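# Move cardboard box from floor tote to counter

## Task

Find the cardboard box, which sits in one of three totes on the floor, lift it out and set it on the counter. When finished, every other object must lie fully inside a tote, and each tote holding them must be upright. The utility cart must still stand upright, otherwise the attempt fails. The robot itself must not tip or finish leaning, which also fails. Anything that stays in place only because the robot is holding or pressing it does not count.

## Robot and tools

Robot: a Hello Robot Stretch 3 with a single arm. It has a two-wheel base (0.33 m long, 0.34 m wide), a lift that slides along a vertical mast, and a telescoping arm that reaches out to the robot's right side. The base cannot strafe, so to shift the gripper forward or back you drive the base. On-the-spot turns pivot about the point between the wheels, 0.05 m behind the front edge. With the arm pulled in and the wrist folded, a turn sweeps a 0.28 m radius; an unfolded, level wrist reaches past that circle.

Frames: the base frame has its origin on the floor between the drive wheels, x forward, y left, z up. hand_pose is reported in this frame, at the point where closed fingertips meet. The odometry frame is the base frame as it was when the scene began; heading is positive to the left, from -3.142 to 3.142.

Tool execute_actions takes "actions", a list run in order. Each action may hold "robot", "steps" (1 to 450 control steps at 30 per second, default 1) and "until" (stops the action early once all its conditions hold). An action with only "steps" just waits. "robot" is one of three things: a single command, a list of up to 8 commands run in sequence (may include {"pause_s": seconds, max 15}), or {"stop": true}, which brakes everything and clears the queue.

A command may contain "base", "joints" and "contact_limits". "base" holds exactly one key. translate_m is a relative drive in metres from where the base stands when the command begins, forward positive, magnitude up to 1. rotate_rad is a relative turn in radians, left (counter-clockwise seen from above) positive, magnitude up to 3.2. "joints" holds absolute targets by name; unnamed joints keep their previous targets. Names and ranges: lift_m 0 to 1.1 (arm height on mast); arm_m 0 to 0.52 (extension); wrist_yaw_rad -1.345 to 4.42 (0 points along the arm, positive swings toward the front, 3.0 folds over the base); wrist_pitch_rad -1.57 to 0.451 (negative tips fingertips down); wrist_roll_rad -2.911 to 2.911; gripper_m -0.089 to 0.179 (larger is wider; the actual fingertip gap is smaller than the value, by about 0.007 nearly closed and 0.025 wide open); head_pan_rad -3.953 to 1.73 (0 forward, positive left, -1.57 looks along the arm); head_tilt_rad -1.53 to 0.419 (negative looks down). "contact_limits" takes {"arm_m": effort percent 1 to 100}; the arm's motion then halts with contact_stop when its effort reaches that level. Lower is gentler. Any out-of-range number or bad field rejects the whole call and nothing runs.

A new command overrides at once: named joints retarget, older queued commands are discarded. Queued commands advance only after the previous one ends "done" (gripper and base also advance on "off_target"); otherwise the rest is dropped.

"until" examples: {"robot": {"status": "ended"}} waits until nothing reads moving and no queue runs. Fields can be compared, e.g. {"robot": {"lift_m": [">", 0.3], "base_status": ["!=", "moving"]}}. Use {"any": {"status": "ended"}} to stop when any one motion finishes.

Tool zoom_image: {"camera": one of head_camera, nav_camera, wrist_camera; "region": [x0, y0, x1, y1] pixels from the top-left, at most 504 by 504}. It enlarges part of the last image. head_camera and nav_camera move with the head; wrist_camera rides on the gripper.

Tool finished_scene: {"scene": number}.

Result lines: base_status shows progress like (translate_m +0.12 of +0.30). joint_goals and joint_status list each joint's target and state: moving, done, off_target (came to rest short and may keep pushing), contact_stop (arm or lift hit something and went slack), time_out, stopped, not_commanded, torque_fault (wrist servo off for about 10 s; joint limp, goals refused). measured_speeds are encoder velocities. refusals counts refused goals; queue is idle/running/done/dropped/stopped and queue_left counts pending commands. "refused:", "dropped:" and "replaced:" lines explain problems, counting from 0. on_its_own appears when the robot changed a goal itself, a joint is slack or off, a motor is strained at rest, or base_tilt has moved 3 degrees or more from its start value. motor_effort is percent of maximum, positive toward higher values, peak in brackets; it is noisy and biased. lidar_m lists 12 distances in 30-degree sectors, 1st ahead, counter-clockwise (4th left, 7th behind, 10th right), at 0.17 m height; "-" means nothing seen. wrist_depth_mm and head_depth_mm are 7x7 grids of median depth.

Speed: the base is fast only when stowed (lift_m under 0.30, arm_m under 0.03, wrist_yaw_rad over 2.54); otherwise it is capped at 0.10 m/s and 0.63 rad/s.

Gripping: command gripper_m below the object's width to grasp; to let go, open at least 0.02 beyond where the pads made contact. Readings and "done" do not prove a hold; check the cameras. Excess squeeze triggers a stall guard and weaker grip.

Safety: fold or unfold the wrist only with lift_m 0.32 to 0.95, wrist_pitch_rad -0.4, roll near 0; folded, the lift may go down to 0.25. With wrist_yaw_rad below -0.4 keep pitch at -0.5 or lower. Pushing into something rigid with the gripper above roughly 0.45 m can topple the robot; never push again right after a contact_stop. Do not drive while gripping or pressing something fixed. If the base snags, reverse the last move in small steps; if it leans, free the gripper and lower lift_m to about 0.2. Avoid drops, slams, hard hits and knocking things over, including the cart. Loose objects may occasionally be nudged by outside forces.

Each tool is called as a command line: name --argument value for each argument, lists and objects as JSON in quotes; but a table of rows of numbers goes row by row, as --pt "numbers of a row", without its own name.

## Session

execute_actions --actions '[{"robot":{"joints":{"head_pan_rad":-1.5,"head_tilt_rad":-0.5,"lift_m":0.35}},"steps":200,"until":{"robot":{"status":"ended"}}}]'

Scene clock: 2.27 s.
robot.base_odometry: x=+0.000 y=+0.000 heading=+0.000 (m, m, rad; robot's odometry frame)
robot.turned_by_wheels: +0.000 (rad since the last result)
robot.turned_by_imu: -0.001 (rad since the last result)
robot.base_tilt: forward=-1.1 right=-1.8 (deg)
robot.lidar_m: 1.81 1.32 1.08 1.07 1.17 1.38 2.33 2.52 2.43 2.40 2.04 1.39
robot.head_depth_mm: 2222 2345 2490 2644 2127 1643 1354 / 2258 2381 2556 2720 2143 1664 1349 / 2293 2463 2625 2747 2140 1655 1352 / 2371 2525 2784 2889 2137 1672 1350 / 2396 2582 2826 2989 2111 1657 1354 / 2460 2655 2851 3003 2111 1664 1361 / 2487 2712 2998 3060 2144 1667 1353
robot.base_status: not_commanded
robot.joint_positions: lift_m=+0.350 arm_m=-0.002 wrist_yaw_rad=+3.088 wrist_pitch_rad=-0.570 wrist_roll_rad=+0.000 gripper_m=+0.037 head_pan_rad=-1.493 head_tilt_rad=-0.494
robot.joint_goals: lift_m=+0.350 arm_m=-0.002 wrist_yaw_rad=+3.088 wrist_pitch_rad=-0.570 wrist_roll_rad=+0.000 gripper_m=+0.037 head_pan_rad=-1.500 head_tilt_rad=-0.500
robot.joint_status: lift_m=done arm_m=not_commanded wrist_yaw_rad=not_commanded wrist_pitch_rad=not_commanded wrist_roll_rad=not_commanded gripper_m=not_commanded head_pan_rad=done head_tilt_rad=done
robot.measured_speeds: translate_m=+0.000 rotate_rad=+0.000 lift_m=+0.000 arm_m=+0.000 wrist_yaw_rad=+0.000 wrist_pitch_rad=+0.000 wrist_roll_rad=+0.000 head_pan_rad=+0.000 head_tilt_rad=+0.000
robot: refusals=0 queue=done queue_left=0
robot.motor_effort: left_wheel=+0(1) right_wheel=-1(1) lift_m=+16(17) arm_m=+0(0) wrist_yaw_rad=+1(0) wrist_pitch_rad=+6(6) wrist_roll_rad=+0(0) gripper_m=+0(0) head_pan_rad=-4(47) head_tilt_rad=-2(19) (%)
robot.hand_pose: x=-0.0104 y=+0.0592 z=+0.3305 quat_wxyz=(+0.217, +0.683, +0.181, +0.673) (m; robot's base frame)
robot.wrist_depth_mm: - - - - - 961 944 / - - - - - - - / 849 841 - 856 854 845 847 / 705 707 - 708 701 690 703 / 594 595 596 599 622 598 586 / 523 532 - 535 - 522 517 / 464 - - - 448 460 457
pictures: head_camera (sideways: a quarter turn clockwise sets it upright), nav_camera (sideways: a quarter turn counterclockwise sets it upright), wrist_camera
camera_calibration (this result's frames):
head_camera: T_world_to_cam=[[-0.0219118, 0.426675, -0.90414, 1.1964], [0.999309, 0.0365136, -0.00698699, 0.00165334], [0.0300322, -0.903668, -0.42718, 0.513467], [0, 0, 0, 1]] pos_world=[0.00914242, -0.0465288, 1.30106]
nav_camera: T_world_to_cam=[[0.0405337, -0.519861, 0.853289, -1.07164], [-0.997983, -0.0628207, 0.009134, 0.0428591], [0.0488558, -0.851938, -0.521359, 0.637898], [0, 0, 0, 1]] pos_world=[0.0550452, -0.0109626, 1.2466]
wrist_camera: T_world_to_cam=[[0.998559, -0.0524906, 0.0111754, 0.0119305], [-0.0264154, -0.661989, -0.749048, 0.321627], [0.0467159, 0.747673, -0.662421, 0.332914], [0, 0, 0, 1]] pos_world=[-0.0189698, -0.0353714, 0.46131]
Images, in order (width x height): head_camera 896x504, nav_camera 672x504, wrist_camera 644x364.

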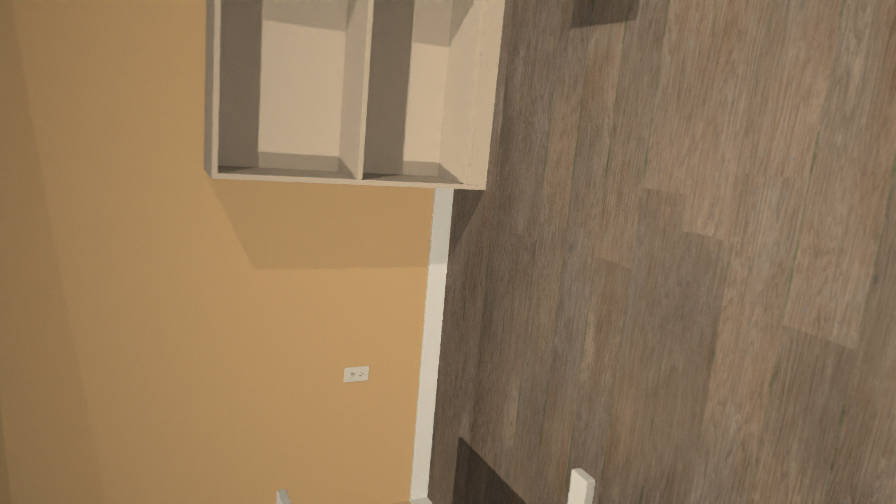

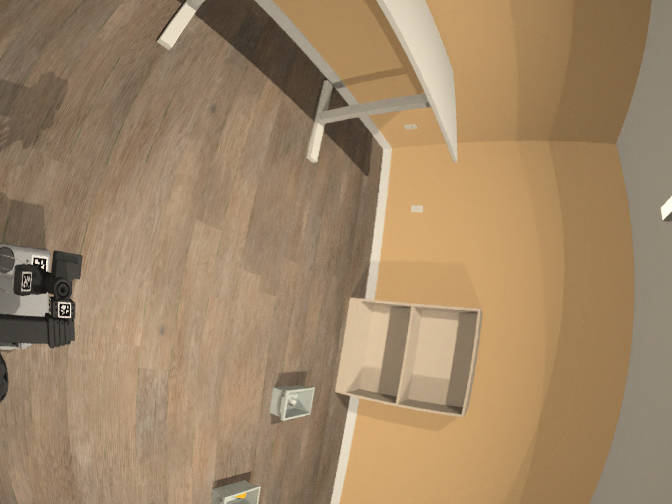

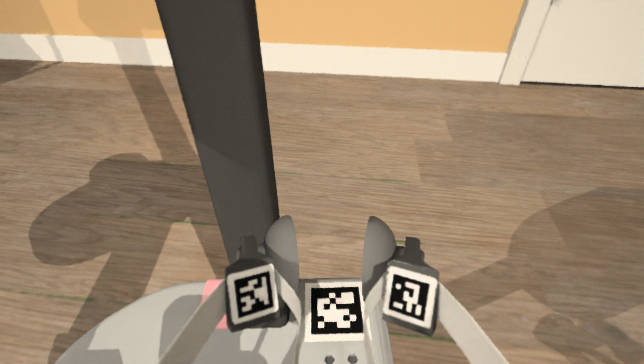

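Lucky pass. Now scene 2: similar layout.

execute_actions --actions '[{"robot":[{"joints":{"lift_m":0.28,"head_pan_rad":0,"head_tilt_rad":-0.75}},{"base":{"rotate_rad":-2.4}},{"base":{"translate_m":0.6}}],"steps":450,"until":{"robot":{"status":"ended"}}}]'

Scene clock: 10.13 s.
robot.base_odometry: x=-0.442 y=-0.405 heading=-2.400 (m, m, rad; robot's odometry frame)
robot.turned_by_wheels: -2.400 (rad since the last result)
robot.turned_by_imu: -2.416 (rad since the last result)
robot.base_tilt: forward=-1.2 right=-1.7 (deg)
robot.lidar_m: 2.43 1.90 2.01 2.03 1.74 1.75 1.68 1.54 1.55 1.34 1.94 1.96
robot.head_depth_mm: 2551 2131 2342 2016 1637 1378 1185 / 2782 3064 2632 2019 1633 1365 1184 / 2709 3126 2606 2032 1579 1379 1182 / 2509 2828 2645 2015 1586 1383 1183 / 2312 2573 2633 2011 1628 1379 1184 / 2164 2379 2523 2015 1630 1371 1180 / 2010 2202 2424 2017 1644 1362 1185
robot.base_status: done (translate_m +0.6000 of +0.6000)
robot.joint_positions: lift_m=+0.280 arm_m=-0.002 wrist_yaw_rad=+3.088 wrist_pitch_rad=-0.570 wrist_roll_rad=+0.000 gripper_m=+0.037 head_pan_rad=-0.007 head_tilt_rad=-0.742
robot.joint_goals: lift_m=+0.280 arm_m=-0.002 wrist_yaw_rad=+3.088 wrist_pitch_rad=-0.570 wrist_roll_rad=+0.000 gripper_m=+0.037 head_pan_rad=+0.000 head_tilt_rad=-0.750
robot.joint_status: lift_m=done arm_m=not_commanded wrist_yaw_rad=not_commanded wrist_pitch_rad=not_commanded wrist_roll_rad=not_commanded gripper_m=not_commanded head_pan_rad=done head_tilt_rad=done
robot.measured_speeds: translate_m=+0.000 rotate_rad=+0.000 lift_m=+0.000 arm_m=+0.000 wrist_yaw_rad=+0.000 wrist_pitch_rad=+0.000 wrist_roll_rad=+0.000 head_pan_rad=+0.000 head_tilt_rad=+0.000
robot: refusals=0 queue=done queue_left=0
robot.motor_effort: left_wheel=+1(7) right_wheel=-3(9) lift_m=+16(18) arm_m=+0(0) wrist_yaw_rad=+0(1) wrist_pitch_rad=+7(6) wrist_roll_rad=+0(0) gripper_m=+0(1) head_pan_rad=+4(46) head_tilt_rad=-3(15) (%)
robot.hand_pose: x=-0.0104 y=+0.0592 z=+0.2604 quat_wxyz=(+0.217, +0.683, +0.181, +0.673) (m; robot's base frame)
robot.wrist_depth_mm: - - - - - - - / 916 933 - 906 922 923 933 / 724 735 - 724 726 726 729 / 597 598 - 600 602 592 598 / 503 524 - 524 524 511 513 / 453 - - - - 440 443 / - - - - 383 390 390
pictures: head_camera (sideways: a quarter turn clockwise sets it upright), nav_camera (sideways: a quarter turn counterclockwise sets it upright), wrist_camera
camera_calibration (this result's frames):
head_camera: T_world_to_cam=[[-0.636013, 0.0157757, -0.771517, 1.02721], [0.0453323, 0.998828, -0.0169469, 0.0204354], [0.770345, -0.0457531, -0.635983, 0.780617], [0, 0, 0, 1]] pos_world=[0.0510476, -0.000900709, 1.28931]
nav_camera: T_world_to_cam=[[0.71506, -0.00501277, 0.699045, -0.874696], [-0.0192869, -0.999735, 0.0125598, 0.0324325], [0.698797, -0.0224635, -0.714967, 0.885789], [0, 0, 0, 1]] pos_world=[0.00709863, 0.0479372, 1.24436]
wrist_camera: T_world_to_cam=[[0.998559, -0.0524888, 0.0111757, 0.0127114], [-0.0264196, -0.66208, -0.748967, 0.269115], [0.0467116, 0.747592, -0.662513, 0.286586], [0, 0, 0, 1]] pos_world=[-0.0189701, -0.0354068, 0.391284]
Images, in order (width x height): head_camera 896x504, nav_camera 672x504, wrist_camera 644x364.

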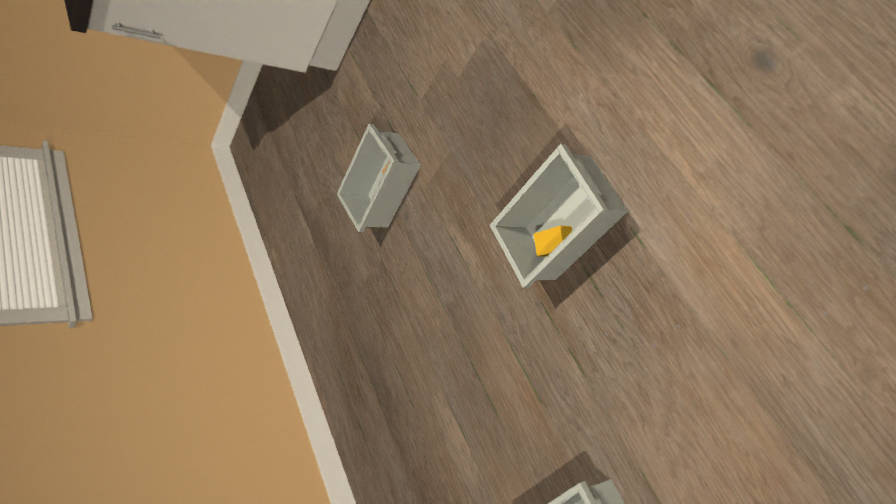

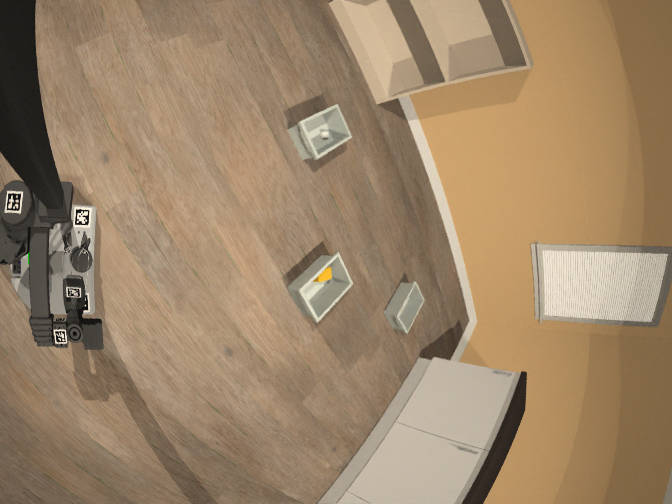

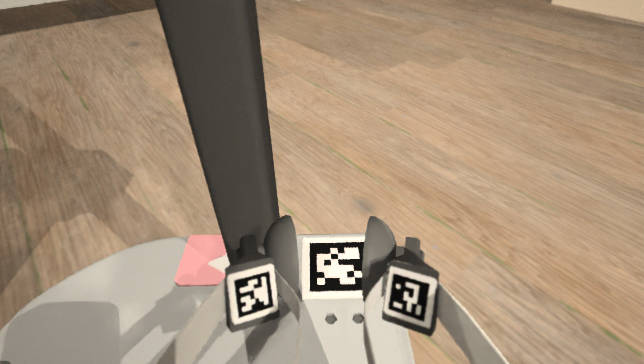

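execute_actions --actions '[{"robot":[{"base":{"rotate_rad":-0.785}},{"base":{"translate_m":0.64}},{"base":{"translate_m":0.63}},{"base":{"rotate_rad":1.315}},{"base":{"translate_m":0.47}},{"base":{"rotate_rad":1.57}},{"joints":{"head_pan_rad":-1.57,"head_tilt_rad":-1.0,"lift_m":0.6,"wrist_pitch_rad":-0.4,"wrist_roll_rad":0}}],"steps":450,"until":{"robot":{"status":"ended"}}},{"steps":300,"until":{"robot":{"status":"ended"}}},{"robot":[{"joints":{"wrist_yaw_rad":0}},{"joints":{"wrist_pitch_rad":-1.57,"gripper_m":0.09,"arm_m":0.3}}],"steps":300,"until":{"robot":{"status":"ended"}}}]'

Scene clock: 36.80 s.
robot.base_odometry: x=-1.850 y=-0.800 heading=-0.300 (m, m, rad; robot's odometry frame)
robot.turned_by_wheels: +2.100 (rad since the last result)
robot.turned_by_imu: +2.100 (rad since the last result)
robot.base_tilt: forward=-1.1 right=-1.8 (deg)
robot.lidar_m: 3.09 3.15 2.36 1.55 1.07 0.67 0.61 0.61 0.75 1.61 1.62 1.74
robot.head_depth_mm: 1602 1899 1863 1591 1390 1236 1115 / 1569 1845 1860 1626 - - - / 1547 1836 1857 - 1364 1232 1143 / 1515 1776 1841 1589 1339 1222 1145 / 1488 1732 1840 1583 1350 1230 1112 / 1464 1701 1844 1592 1384 1232 1107 / 1435 1675 1836 1578 1380 1229 1110
robot.base_status: done (rotate_rad +1.5699 of +1.5700)
robot.joint_positions: lift_m=+0.600 arm_m=+0.300 wrist_yaw_rad=+0.001 wrist_pitch_rad=-1.564 wrist_roll_rad=+0.000 gripper_m=+0.090 head_pan_rad=-1.563 head_tilt_rad=-0.988
robot.joint_goals: lift_m=+0.600 arm_m=+0.300 wrist_yaw_rad=+0.000 wrist_pitch_rad=-1.570 wrist_roll_rad=+0.000 gripper_m=+0.090 head_pan_rad=-1.570 head_tilt_rad=-1.000
robot.joint_status: lift_m=done arm_m=done wrist_yaw_rad=done wrist_pitch_rad=done wrist_roll_rad=done gripper_m=done head_pan_rad=done head_tilt_rad=done
robot.measured_speeds: translate_m=+0.000 rotate_rad=+0.000 lift_m=+0.000 arm_m=+0.000 wrist_yaw_rad=+0.000 wrist_pitch_rad=+0.000 wrist_roll_rad=+0.000 head_pan_rad=+0.000 head_tilt_rad=+0.000
robot: refusals=0 queue=done queue_left=0
robot.motor_effort: left_wheel=-1(6) right_wheel=+1(11) lift_m=+29(31) arm_m=+6(6) wrist_yaw_rad=-1(4) wrist_pitch_rad=-3(10) wrist_roll_rad=-1(1) gripper_m=+0(78) head_pan_rad=-3(50) head_tilt_rad=-4(16) (%)
robot.hand_pose: x=-0.0217 y=-0.4223 z=+0.4820 quat_wxyz=(+0.502, +0.498, -0.501, -0.498) (m; robot's base frame)
robot.wrist_depth_mm: 588 593 590 586 595 587 587 / 600 606 601 570 599 598 603 / 612 618 617 617 613 607 613 / 639 628 635 625 626 638 621 / 637 638 650 640 631 640 626 / 645 657 653 646 654 642 650 / 634 668 675 - - 664 662
pictures: head_camera (sideways: a quarter turn clockwise sets it upright), nav_camera (sideways: a quarter turn counterclockwise sets it upright), wrist_camera
camera_calibration (this result's frames):
head_camera: T_world_to_cam=[[0.00520378, 0.804879, -0.593417, 0.791212], [0.999343, -0.0254782, -0.0257939, 0.0261269], [-0.0358801, -0.592892, -0.804482, 1.00467], [0, 0, 0, 1]] pos_world=[0.00582073, -0.0405025, 1.27843]
nav_camera: T_world_to_cam=[[0.00655709, -0.863738, 0.503898, -0.616121], [-0.999884, 0.0012745, 0.0151958, 0.0349868], [-0.0137675, -0.503939, -0.863629, 1.08342], [0, 0, 0, 1]] pos_world=[0.0539387, 0.013768, 1.24561]
wrist_camera: T_world_to_cam=[[-0.999928, -0.0106111, 0.00566648, -0.0267261], [-0.00966676, 0.989165, 0.146492, 0.382101], [-0.00715953, 0.146426, -0.989196, 0.696241], [0, 0, 0, 1]] pos_world=[-0.0180457, -0.480193, 0.632895]
Images, in order (width x height): head_camera 896x504, nav_camera 672x504, wrist_camera 644x364.

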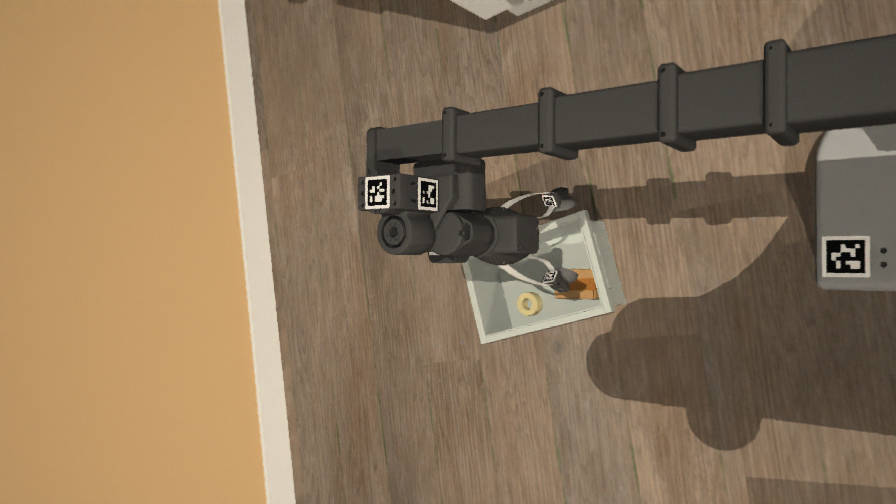

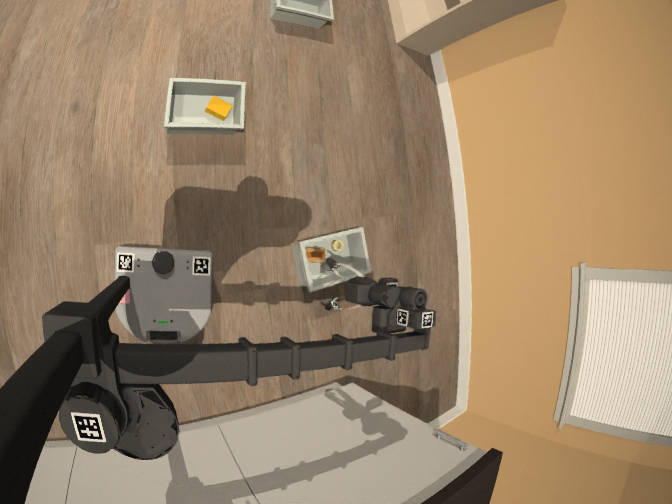

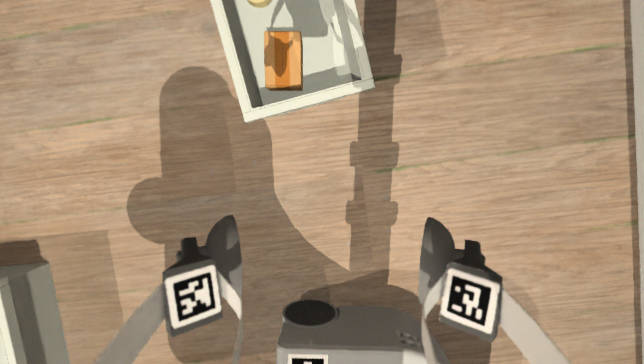

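execute_actions --actions '[{"robot":{"joints":{"arm_m":0.483,"lift_m":0.3},"base":{"translate_m":0.057}},"steps":300,"until":{"robot":{"status":"ended"}}}]'

Scene clock: 40.50 s.
robot.base_odometry: x=-1.795 y=-0.816 heading=-0.300 (m, m, rad; robot's odometry frame)
robot.turned_by_wheels: +0.000 (rad since the last result)
robot.turned_by_imu: -0.001 (rad since the last result)
robot.base_tilt: forward=-1.1 right=-1.7 (deg)
robot.lidar_m: 3.02 3.09 2.38 1.55 1.17 0.74 0.67 0.67 0.82 1.60 1.61 1.69
robot.head_depth_mm: 1587 1890 1845 1592 1394 1237 1112 / 1559 1845 1860 1584 1389 1240 1129 / 1524 1797 1845 1611 1343 1233 - / 1504 1761 1853 1642 1336 1226 1142 / 1475 1726 1834 1578 1383 1234 1110 / 1449 1687 1826 1582 1379 1229 1102 / 1422 1669 1841 1576 1380 1228 1106
robot.base_status: done (translate_m +0.0570 of +0.0570)
robot.joint_positions: lift_m=+0.300 arm_m=+0.483 wrist_yaw_rad=+0.001 wrist_pitch_rad=-1.565 wrist_roll_rad=+0.000 gripper_m=+0.090 head_pan_rad=-1.563 head_tilt_rad=-0.988
robot.joint_goals: lift_m=+0.300 arm_m=+0.483 wrist_yaw_rad=+0.000 wrist_pitch_rad=-1.570 wrist_roll_rad=+0.000 gripper_m=+0.090 head_pan_rad=-1.570 head_tilt_rad=-1.000
robot.joint_status: lift_m=done arm_m=done wrist_yaw_rad=done wrist_pitch_rad=done wrist_roll_rad=done gripper_m=done head_pan_rad=done head_tilt_rad=done
robot.measured_speeds: translate_m=+0.000 rotate_rad=+0.000 lift_m=+0.000 arm_m=+0.000 wrist_yaw_rad=+0.000 wrist_pitch_rad=+0.000 wrist_roll_rad=+0.000 head_pan_rad=+0.000 head_tilt_rad=+0.000
robot: refusals=0 queue=done queue_left=0
robot.motor_effort: left_wheel=-2(3) right_wheel=+1(7) lift_m=+16(29) arm_m=+5(6) wrist_yaw_rad=-1(1) wrist_pitch_rad=-2(3) wrist_roll_rad=-1(1) gripper_m=+0(0) head_pan_rad=-4(3) head_tilt_rad=-4(4) (%)
robot.hand_pose: x=-0.0217 y=-0.6050 z=+0.1827 quat_wxyz=(+0.502, +0.499, -0.501, -0.499) (m; robot's base frame)
robot.wrist_depth_mm: 317 231 312 313 234 313 314 / 323 241 302 320 265 322 324 / 329 327 323 324 303 325 326 / 337 337 283 284 328 330 334 / 343 342 297 290 338 337 339 / 348 349 280 292 257 345 346 / 359 359 239 232 353 355 354
pictures: head_camera (sideways: a quarter turn clockwise sets it upright), nav_camera (sideways: a quarter turn counterclockwise sets it upright), wrist_camera
camera_calibration (this result's frames):
head_camera: T_world_to_cam=[[0.00529991, 0.804878, -0.593416, 0.791211], [0.99934, -0.0255976, -0.0257939, 0.0261269], [-0.035951, -0.592888, -0.804482, 1.00467], [0, 0, 0, 1]] pos_world=[0.00581589, -0.0405024, 1.27843]
nav_camera: T_world_to_cam=[[0.00645392, -0.863739, 0.503898, -0.61612], [-0.999884, 0.00139392, 0.0151959, 0.0349868], [-0.0138277, -0.503937, -0.86363, 1.08342], [0, 0, 0, 1]] pos_world=[0.0539403, 0.0137623, 1.24561]
wrist_camera: T_world_to_cam=[[-0.999928, -0.0105548, 0.00565663, -0.0269321], [-0.00960484, 0.989008, 0.147549, 0.606408], [-0.00715181, 0.147485, -0.989038, 0.427533], [0, 0, 0, 1]] pos_world=[-0.0180481, -0.663082, 0.333524]
Images, in order (width x height): head_camera 896x504, nav_camera 672x504, wrist_camera 644x364.

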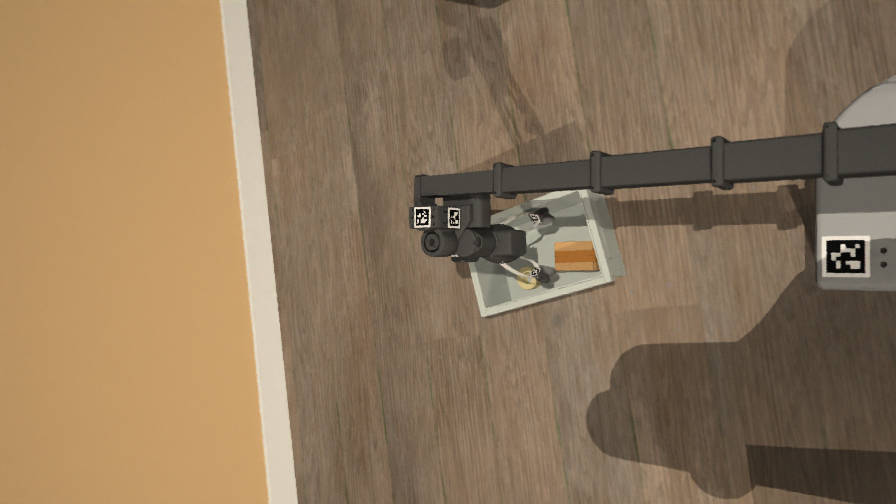

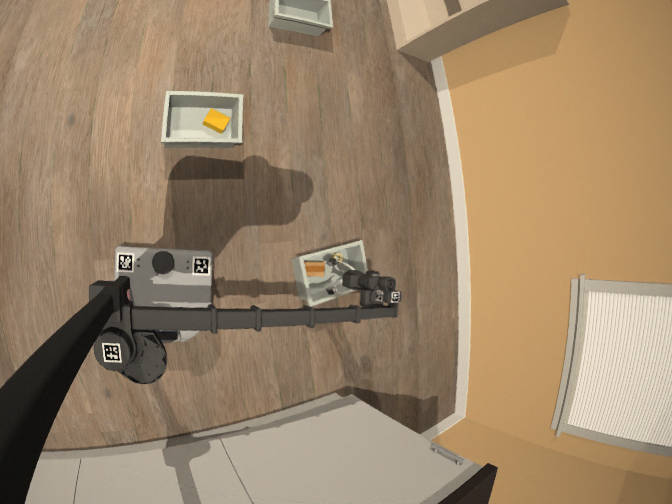

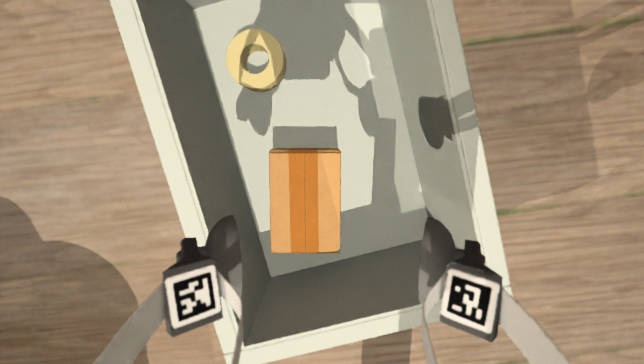

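execute_actions --actions '[{"robot":[{"joints":{"arm_m":0.495},"base":{"translate_m":0.016}},{"joints":{"lift_m":0.16}}],"steps":300,"until":{"robot":{"status":"ended"}}}]'

Scene clock: 43.97 s.
robot.base_odometry: x=-1.780 y=-0.821 heading=-0.300 (m, m, rad; robot's odometry frame)
robot.turned_by_wheels: +0.000 (rad since the last result)
robot.turned_by_imu: -0.005 (rad since the last result)
robot.base_tilt: forward=-1.2 right=-1.7 (deg)
robot.lidar_m: 3.02 3.08 2.38 1.56 1.20 0.76 0.68 0.68 0.83 1.60 1.61 1.68
robot.head_depth_mm: 1594 1896 1838 1581 1391 1237 1110 / 1567 1849 1839 1584 1383 1240 1131 / 1535 1810 1849 1613 1385 1233 - / 1511 1777 1835 1619 1324 1227 1144 / 1474 1726 1836 1586 1386 1220 1105 / 1461 1690 1833 1578 1383 1219 1106 / 1427 1668 1823 1575 1372 1230 1105
robot.base_status: done (translate_m +0.0160 of +0.0160)
robot.joint_positions: lift_m=+0.160 arm_m=+0.495 wrist_yaw_rad=+0.001 wrist_pitch_rad=-1.570 wrist_roll_rad=+0.001 gripper_m=+0.090 head_pan_rad=-1.564 head_tilt_rad=-0.993
robot.joint_goals: lift_m=+0.160 arm_m=+0.495 wrist_yaw_rad=+0.000 wrist_pitch_rad=-1.570 wrist_roll_rad=+0.000 gripper_m=+0.090 head_pan_rad=-1.570 head_tilt_rad=-1.000
robot.joint_status: lift_m=done arm_m=done wrist_yaw_rad=done wrist_pitch_rad=done wrist_roll_rad=done gripper_m=done head_pan_rad=done head_tilt_rad=done
robot.measured_speeds: translate_m=+0.000 rotate_rad=-0.001 lift_m=+0.000 arm_m=+0.000 wrist_yaw_rad=+0.000 wrist_pitch_rad=+0.000 wrist_roll_rad=+0.000 head_pan_rad=+0.000 head_tilt_rad=+0.000
robot: refusals=0 queue=done queue_left=0
robot.motor_effort: left_wheel=-1(9) right_wheel=-1(28) lift_m=+17(19) arm_m=+4(4) wrist_yaw_rad=+0(1) wrist_pitch_rad=+0(5) wrist_roll_rad=-1(1) gripper_m=+1(0) head_pan_rad=-3(4) head_tilt_rad=-2(3) (%)
robot.hand_pose: x=-0.0217 y=-0.6160 z=+0.0428 quat_wxyz=(+0.500, +0.500, -0.500, -0.500) (m; robot's base frame)
robot.wrist_depth_mm: 132 160 167 182 181 139 97 / 125 170 186 186 185 149 101 / 118 161 189 190 189 160 106 / 112 149 194 169 193 173 112 / 108 139 187 146 196 182 118 / 104 123 150 150 200 178 125 / 99 128 155 153 204 186 131
pictures: head_camera (sideways: a quarter turn clockwise sets it upright), nav_camera (sideways: a quarter turn counterclockwise sets it upright), wrist_camera
camera_calibration (this result's frames):
head_camera: T_world_to_cam=[[0.00602879, 0.807747, -0.589498, 0.786101], [0.999314, -0.0264004, -0.0259547, 0.0263362], [-0.0365278, -0.588937, -0.807353, 1.00841], [0, 0, 0, 1]] pos_world=[0.0057775, -0.0403876, 1.27823]
nav_camera: T_world_to_cam=[[0.00566746, -0.866183, 0.499694, -0.610639], [-0.999881, 0.0022491, 0.0152392, 0.0349305], [-0.0143238, -0.499721, -0.866068, 1.0866], [0, 0, 0, 1]] pos_world=[0.0539513, 0.0139912, 1.24567]
wrist_camera: T_world_to_cam=[[-0.999933, -0.0100937, 0.00561323, -0.0259686], [-0.00912207, 0.988311, 0.152181, 0.63724], [-0.00708368, 0.152119, -0.988337, 0.293597], [0, 0, 0, 1]] pos_world=[-0.0180741, -0.674715, 0.193343]
Images, in order (width x height): head_camera 896x504, nav_camera 672x504, wrist_camera 644x364.

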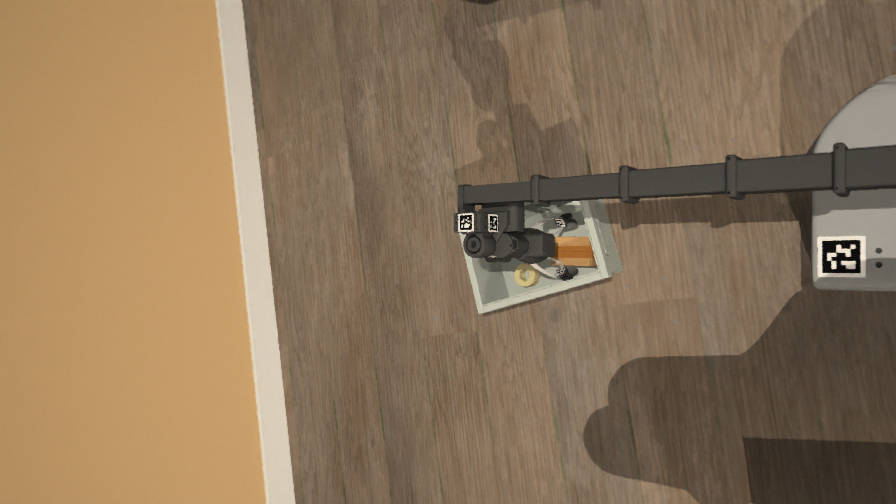

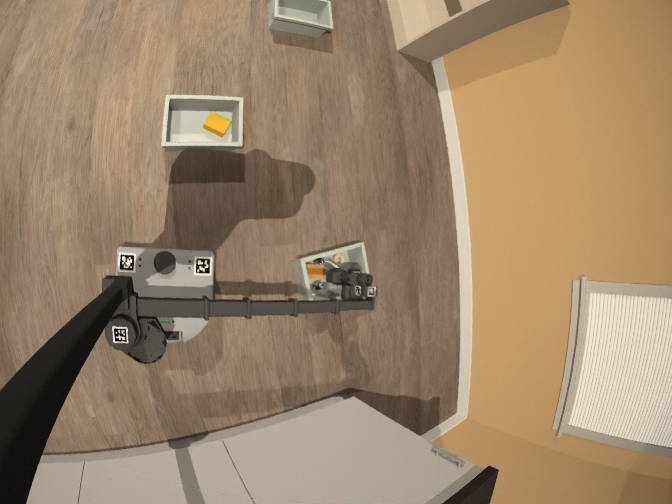

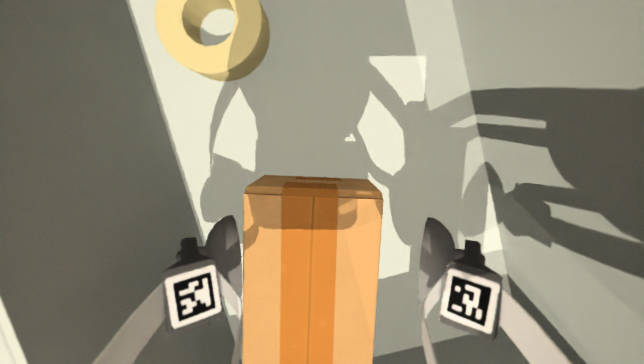

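execute_actions --actions '[{"robot":[{"joints":{"arm_m":0.48}},{"joints":{"gripper_m":0.03}},{"pause_s":0.7},{"joints":{"lift_m":0.5}},{"joints":{"lift_m":1.1,"arm_m":0.05,"head_tilt_rad":-0.6}},{"base":{"rotate_rad":-2.92}},{"base":{"translate_m":0.2}},{"base":{"rotate_rad":1.57}}],"steps":450,"until":{"robot":{"status":"ended"}}},{"steps":450,"until":{"robot":{"status":"ended"}}}]'

Scene clock: 69.03 s.
robot.base_odometry: x=-1.979 y=-0.805 heading=-1.650 (m, m, rad; robot's odometry frame)
robot.turned_by_wheels: -1.350 (rad since the last result)
robot.turned_by_imu: -1.370 (rad since the last result)
robot.base_tilt: forward=-1.2 right=-1.8 (deg)
robot.lidar_m: 1.59 1.67 2.31 3.20 2.93 1.64 1.57 0.65 0.50 0.48 0.51 0.72
robot.head_depth_mm: - - - - 591 689 806 / - - - - - - 792 / - - - - - - 291 / 924 1018 1056 758 592 725 759 / 927 1022 1057 723 592 692 806 / 934 1027 1053 725 592 697 834 / 943 1033 1052 721 592 704 843
robot.base_status: done (rotate_rad +1.5699 of +1.5700)
robot.joint_positions: lift_m=+1.100 arm_m=+0.050 wrist_yaw_rad=+0.001 wrist_pitch_rad=-1.569 wrist_roll_rad=+0.001 gripper_m=+0.031 head_pan_rad=-1.564 head_tilt_rad=-0.606
robot.joint_goals: lift_m=+1.100 arm_m=+0.050 wrist_yaw_rad=+0.000 wrist_pitch_rad=-1.570 wrist_roll_rad=+0.000 gripper_m=+0.030 head_pan_rad=-1.570 head_tilt_rad=-0.600
robot.joint_status: lift_m=done arm_m=done wrist_yaw_rad=done wrist_pitch_rad=done wrist_roll_rad=done gripper_m=done head_pan_rad=done head_tilt_rad=done
robot.measured_speeds: translate_m=+0.000 rotate_rad=+0.000 lift_m=+0.000 arm_m=+0.000 wrist_yaw_rad=+0.000 wrist_pitch_rad=+0.000 wrist_roll_rad=+0.000 head_pan_rad=+0.000 head_tilt_rad=+0.000
robot: refusals=0 queue=done queue_left=0
robot.motor_effort: left_wheel=-2(5) right_wheel=+1(6) lift_m=+30(31) arm_m=-4(4) wrist_yaw_rad=-1(0) wrist_pitch_rad=+0(0) wrist_roll_rad=-1(1) gripper_m=-15(84) head_pan_rad=-3(3) head_tilt_rad=+2(18) (%)
robot.hand_pose: x=-0.0217 y=-0.1717 z=+0.9821 quat_wxyz=(+0.501, +0.500, -0.500, -0.500) (m; robot's base frame)
robot.wrist_depth_mm: - 839 793 755 717 669 642 / - - - - - - - / - - - - - - - / - - - 142 - - - / - - - 144 146 - - / - - - 148 147 - - / - - - 151 - - -
pictures: head_camera (sideways: a quarter turn clockwise sets it upright), nav_camera (sideways: a quarter turn counterclockwise sets it upright), wrist_camera
camera_calibration (this result's frames):
head_camera: T_world_to_cam=[[0.00790119, 0.525781, -0.850584, 1.12636], [0.999363, -0.0337583, -0.0115841, 0.00763664], [-0.0348049, -0.84995, -0.525712, 0.642071], [0, 0, 0, 1]] pos_world=[0.00581587, -0.0462328, 1.2957]
nav_camera: T_world_to_cam=[[0.00399017, -0.613764, 0.789479, -0.988225], [-0.999915, 0.00734882, 0.0107669, 0.0407464], [-0.0124101, -0.789455, -0.613683, 0.758384], [0, 0, 0, 1]] pos_world=[0.0540978, -0.00812651, 1.24515]
wrist_camera: T_world_to_cam=[[-0.999933, -0.0100798, 0.00561919, -0.0267595], [-0.00911219, 0.988413, 0.151517, 0.0558422], [-0.00708134, 0.151456, -0.988439, 1.15433], [0, 0, 0, 1]] pos_world=[-0.0180747, -0.230296, 1.13268]
Images, in order (width x height): head_camera 896x504, nav_camera 672x504, wrist_camera 644x364.

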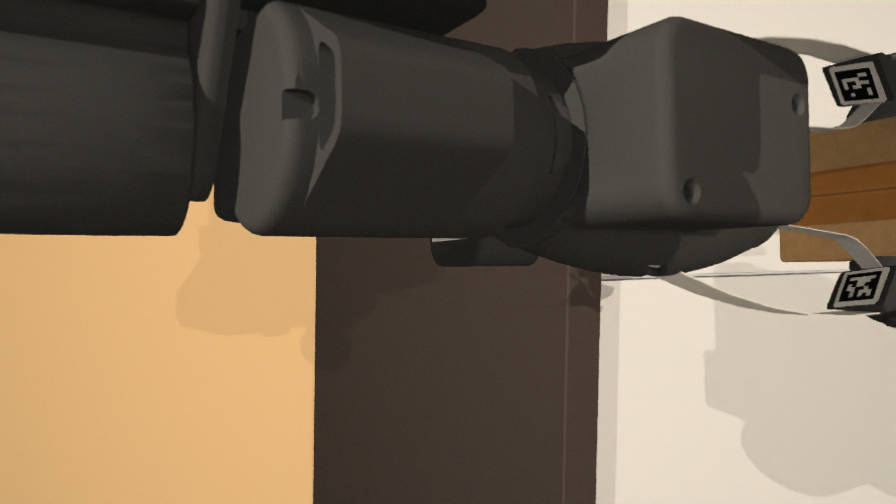

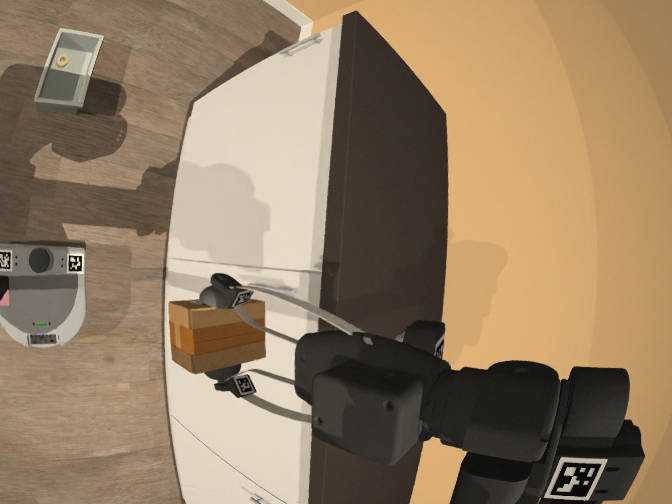

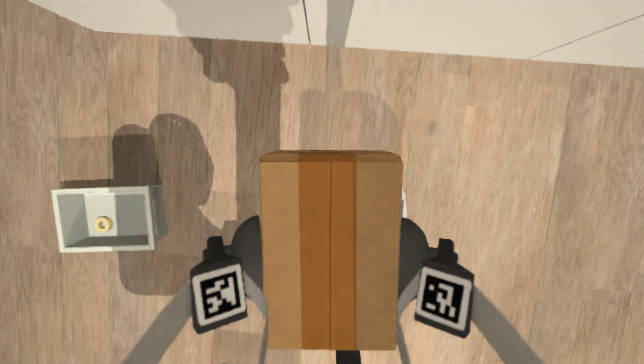

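Same geometry as before: contact expected near lift 1.06.

execute_actions --actions '[{"robot":[{"joints":{"arm_m":0.47}},{"joints":{"lift_m":1.0}}],"steps":300,"until":{"robot":{"status":"ended"}}}]'

Scene clock: 74.17 s.
robot.base_odometry: x=-1.979 y=-0.805 heading=-1.650 (m, m, rad; robot's odometry frame)
robot.turned_by_wheels: +0.000 (rad since the last result)
robot.turned_by_imu: -0.001 (rad since the last result)
robot.base_tilt: forward=-1.1 right=-1.8 (deg)
robot.lidar_m: 1.59 1.67 2.32 3.23 2.92 1.64 1.57 0.66 0.49 0.48 0.51 0.72
robot.head_depth_mm: 906 1044 1050 723 592 676 807 / 903 1020 1054 723 593 682 811 / 900 1042 1052 693 590 684 816 / 927 1012 988 659 592 676 825 / 931 1027 1049 723 592 692 829 / 933 1030 1054 725 591 696 834 / 936 1032 1051 724 592 702 840
robot.base_status: done (rotate_rad +1.5698 of +1.5700)
robot.joint_positions: lift_m=+1.053 arm_m=+0.470 wrist_yaw_rad=+0.001 wrist_pitch_rad=-1.573 wrist_roll_rad=+0.001 gripper_m=+0.031 head_pan_rad=-1.564 head_tilt_rad=-0.606
robot.joint_goals: lift_m=+1.053 arm_m=+0.470 wrist_yaw_rad=+0.000 wrist_pitch_rad=-1.570 wrist_roll_rad=+0.000 gripper_m=+0.030 head_pan_rad=-1.570 head_tilt_rad=-0.600
robot.joint_status: lift_m=contact_stop arm_m=done wrist_yaw_rad=done wrist_pitch_rad=done wrist_roll_rad=done gripper_m=done head_pan_rad=done head_tilt_rad=done
robot.measured_speeds: translate_m=+0.000 rotate_rad=-0.001 lift_m=-0.010 arm_m=+0.000 wrist_yaw_rad=+0.000 wrist_pitch_rad=-0.048 wrist_roll_rad=+0.000 head_pan_rad=+0.000 head_tilt_rad=+0.000
robot: refusals=0 queue=dropped queue_left=0
robot.on_its_own: lift_m is slack since a contact_stop, until your next command for it (your +1.000 is given up)
robot.motor_effort: left_wheel=-2(2) right_wheel=+5(5) lift_m=+24(29) arm_m=+5(6) wrist_yaw_rad=-1(0) wrist_pitch_rad=+3(3) wrist_roll_rad=-1(1) gripper_m=-13(15) head_pan_rad=-3(3) head_tilt_rad=+2(2) (%)
robot.hand_pose: x=-0.0217 y=-0.5901 z=+0.9355 quat_wxyz=(+0.500, +0.501, -0.499, -0.501) (m; robot's base frame)
robot.wrist_depth_mm: 171 170 171 170 169 169 169 / 174 174 174 173 173 172 172 / 178 178 177 176 176 176 176 / 181 181 180 130 179 179 179 / 185 185 184 133 134 184 183 / 188 188 - 136 136 187 187 / 194 193 192 139 190 191 191
pictures: head_camera (sideways: a quarter turn clockwise sets it upright), nav_camera (sideways: a quarter turn counterclockwise sets it upright), wrist_camera
camera_calibration (this result's frames):
head_camera: T_world_to_cam=[[0.00790076, 0.525543, -0.850731, 1.12655], [0.999363, -0.0337577, -0.0115728, 0.00762194], [-0.0348007, -0.850097, -0.525475, 0.641762], [0, 0, 0, 1]] pos_world=[0.00581606, -0.0462345, 1.29571]
nav_camera: T_world_to_cam=[[0.00399104, -0.613544, 0.789651, -0.988449], [-0.999915, 0.00734801, 0.010763, 0.0407515], [-0.0124059, -0.789627, -0.613462, 0.758097], [0, 0, 0, 1]] pos_world=[0.0540979, -0.0081422, 1.24515]
wrist_camera: T_world_to_cam=[[-0.999934, -0.0100854, 0.0055855, -0.0306884], [-0.00909611, 0.987831, 0.155262, 0.472645], [-0.00708341, 0.155201, -0.987858, 1.17338], [0, 0, 0, 1]] pos_world=[-0.0180756, -0.649312, 1.08592]
Images, in order (width x height): head_camera 896x504, nav_camera 672x504, wrist_camera 644x364.

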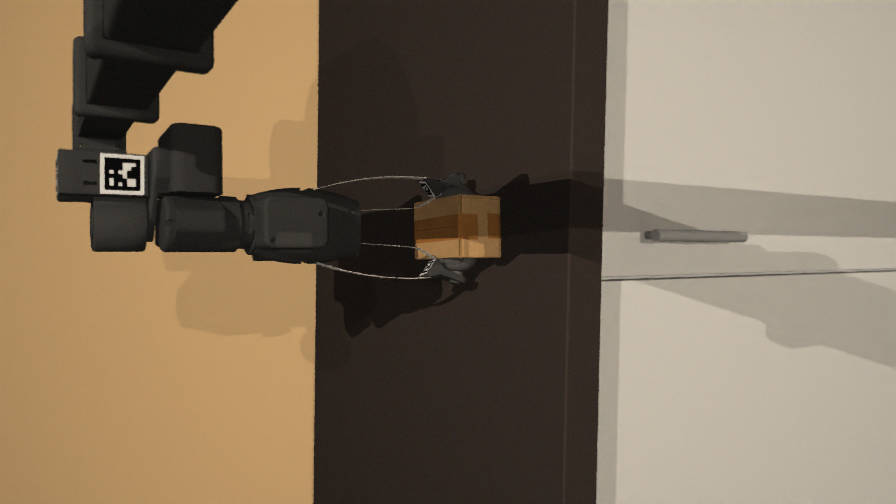

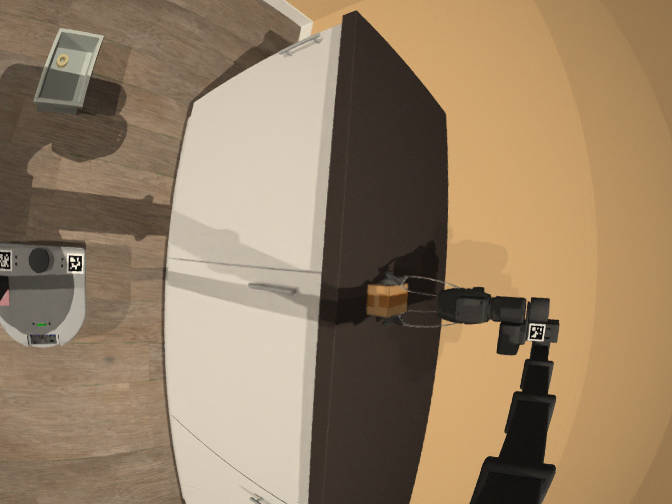

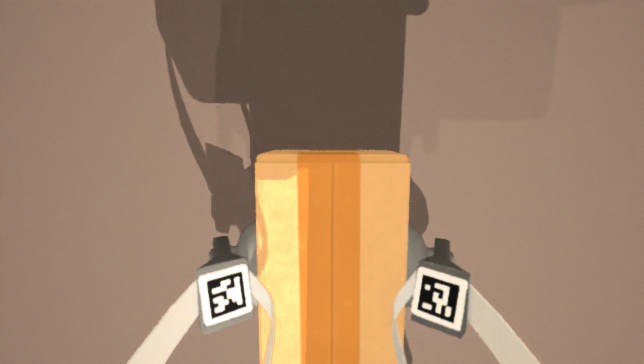

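execute_actions --actions '[{"robot":{"joints":{"gripper_m":0.12}},"steps":30},{"robot":{"joints":{"lift_m":1.1}},"steps":60,"until":{"robot":{"status":"ended"}}}]'

finished_scene --scene 2

Scene clock: 76.43 s.
robot.base_odometry: x=-1.979 y=-0.805 heading=-1.650 (m, m, rad; robot's odometry frame)
robot.turned_by_wheels: +0.000 (rad since the last result)
robot.turned_by_imu: +0.000 (rad since the last result)
robot.base_tilt: forward=-1.2 right=-1.8 (deg)
robot.lidar_m: 1.59 1.68 2.31 3.19 2.93 1.64 1.57 0.65 0.49 0.48 0.51 0.72
robot.head_depth_mm: 944 1005 1053 725 592 676 804 / 936 1007 1054 725 593 679 808 / - 1027 990 693 592 686 819 / 918 1018 987 666 591 674 822 / 930 1023 1052 725 593 692 828 / 934 1027 1057 725 593 698 834 / 937 1033 1055 726 592 699 838
robot.base_status: done (rotate_rad +1.5699 of +1.5700)
robot.joint_positions: lift_m=+1.100 arm_m=+0.470 wrist_yaw_rad=+0.001 wrist_pitch_rad=-1.572 wrist_roll_rad=+0.001 gripper_m=+0.120 head_pan_rad=-1.564 head_tilt_rad=-0.605
robot.joint_goals: lift_m=+1.100 arm_m=+0.470 wrist_yaw_rad=+0.000 wrist_pitch_rad=-1.570 wrist_roll_rad=+0.000 gripper_m=+0.120 head_pan_rad=-1.570 head_tilt_rad=-0.600
robot.joint_status: lift_m=done arm_m=done wrist_yaw_rad=done wrist_pitch_rad=done wrist_roll_rad=done gripper_m=done head_pan_rad=done head_tilt_rad=done
robot.measured_speeds: translate_m=+0.000 rotate_rad=+0.000 lift_m=+0.000 arm_m=+0.000 wrist_yaw_rad=+0.000 wrist_pitch_rad=+0.000 wrist_roll_rad=+0.000 head_pan_rad=+0.000 head_tilt_rad=+0.000
robot: refusals=0 queue=done queue_left=0
robot.motor_effort: left_wheel=+0(2) right_wheel=+1(4) lift_m=+29(31) arm_m=+4(5) wrist_yaw_rad=+0(1) wrist_pitch_rad=+1(6) wrist_roll_rad=-1(1) gripper_m=+1(81) head_pan_rad=-3(3) head_tilt_rad=+2(2) (%)
robot.hand_pose: x=-0.0217 y=-0.5904 z=+0.9822 quat_wxyz=(+0.500, +0.500, -0.499, -0.501) (m; robot's base frame)
robot.wrist_depth_mm: 214 213 213 212 213 212 212 / 217 218 217 216 216 216 215 / 222 222 222 218 220 220 220 / 227 226 226 175 224 225 224 / 232 230 230 180 230 228 229 / 237 235 236 183 233 - 234 / 240 242 241 240 239 240 239
pictures: head_camera (sideways: a quarter turn clockwise sets it upright), nav_camera (sideways: a quarter turn counterclockwise sets it upright), wrist_camera
camera_calibration (this result's frames):
head_camera: T_world_to_cam=[[0.00790717, 0.524876, -0.851142, 1.12709], [0.999363, -0.0337705, -0.0115412, 0.00758078], [-0.0348012, -0.850508, -0.524809, 0.640895], [0, 0, 0, 1]] pos_world=[0.00581591, -0.0462393, 1.29575]
nav_camera: T_world_to_cam=[[0.00398461, -0.612925, 0.790131, -0.989075], [-0.999915, 0.00736025, 0.0107521, 0.0407658], [-0.0124058, -0.790107, -0.612844, 0.757292], [0, 0, 0, 1]] pos_world=[0.0540982, -0.00818681, 1.24516]
wrist_camera: T_world_to_cam=[[-0.999934, -0.0100628, 0.00559523, -0.0309475], [-0.00907995, 0.988001, 0.154181, 0.466866], [-0.00707959, 0.15412, -0.988027, 1.21903], [0, 0, 0, 1]] pos_world=[-0.0180761, -0.649453, 1.13262]
Images, in order (width x height): head_camera 896x504, nav_camera 672x504, wrist_camera 644x364.

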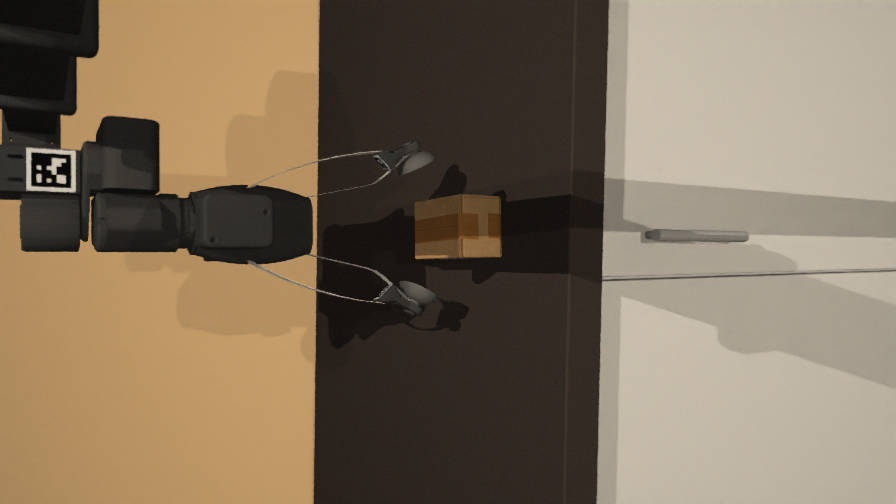

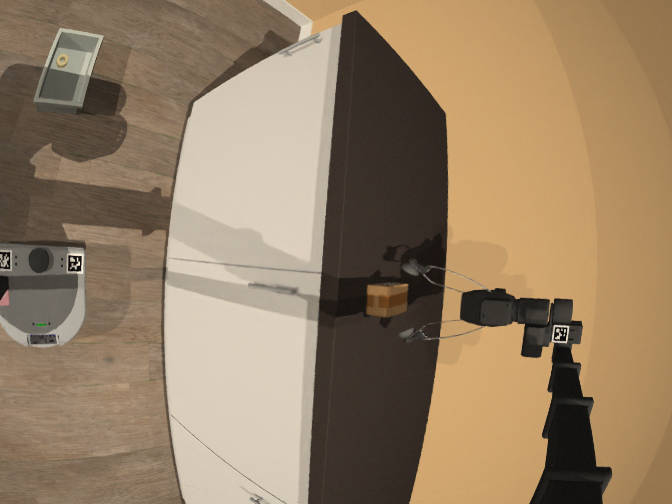

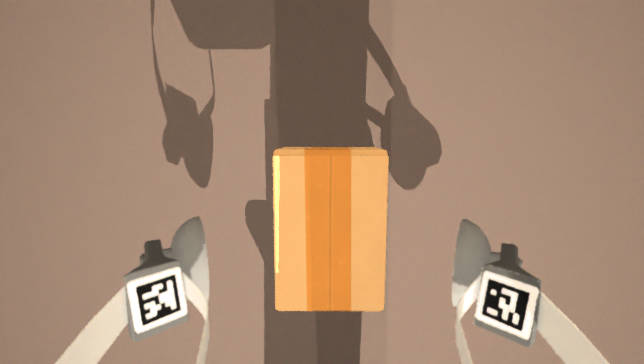

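The scene is finished: the task was done.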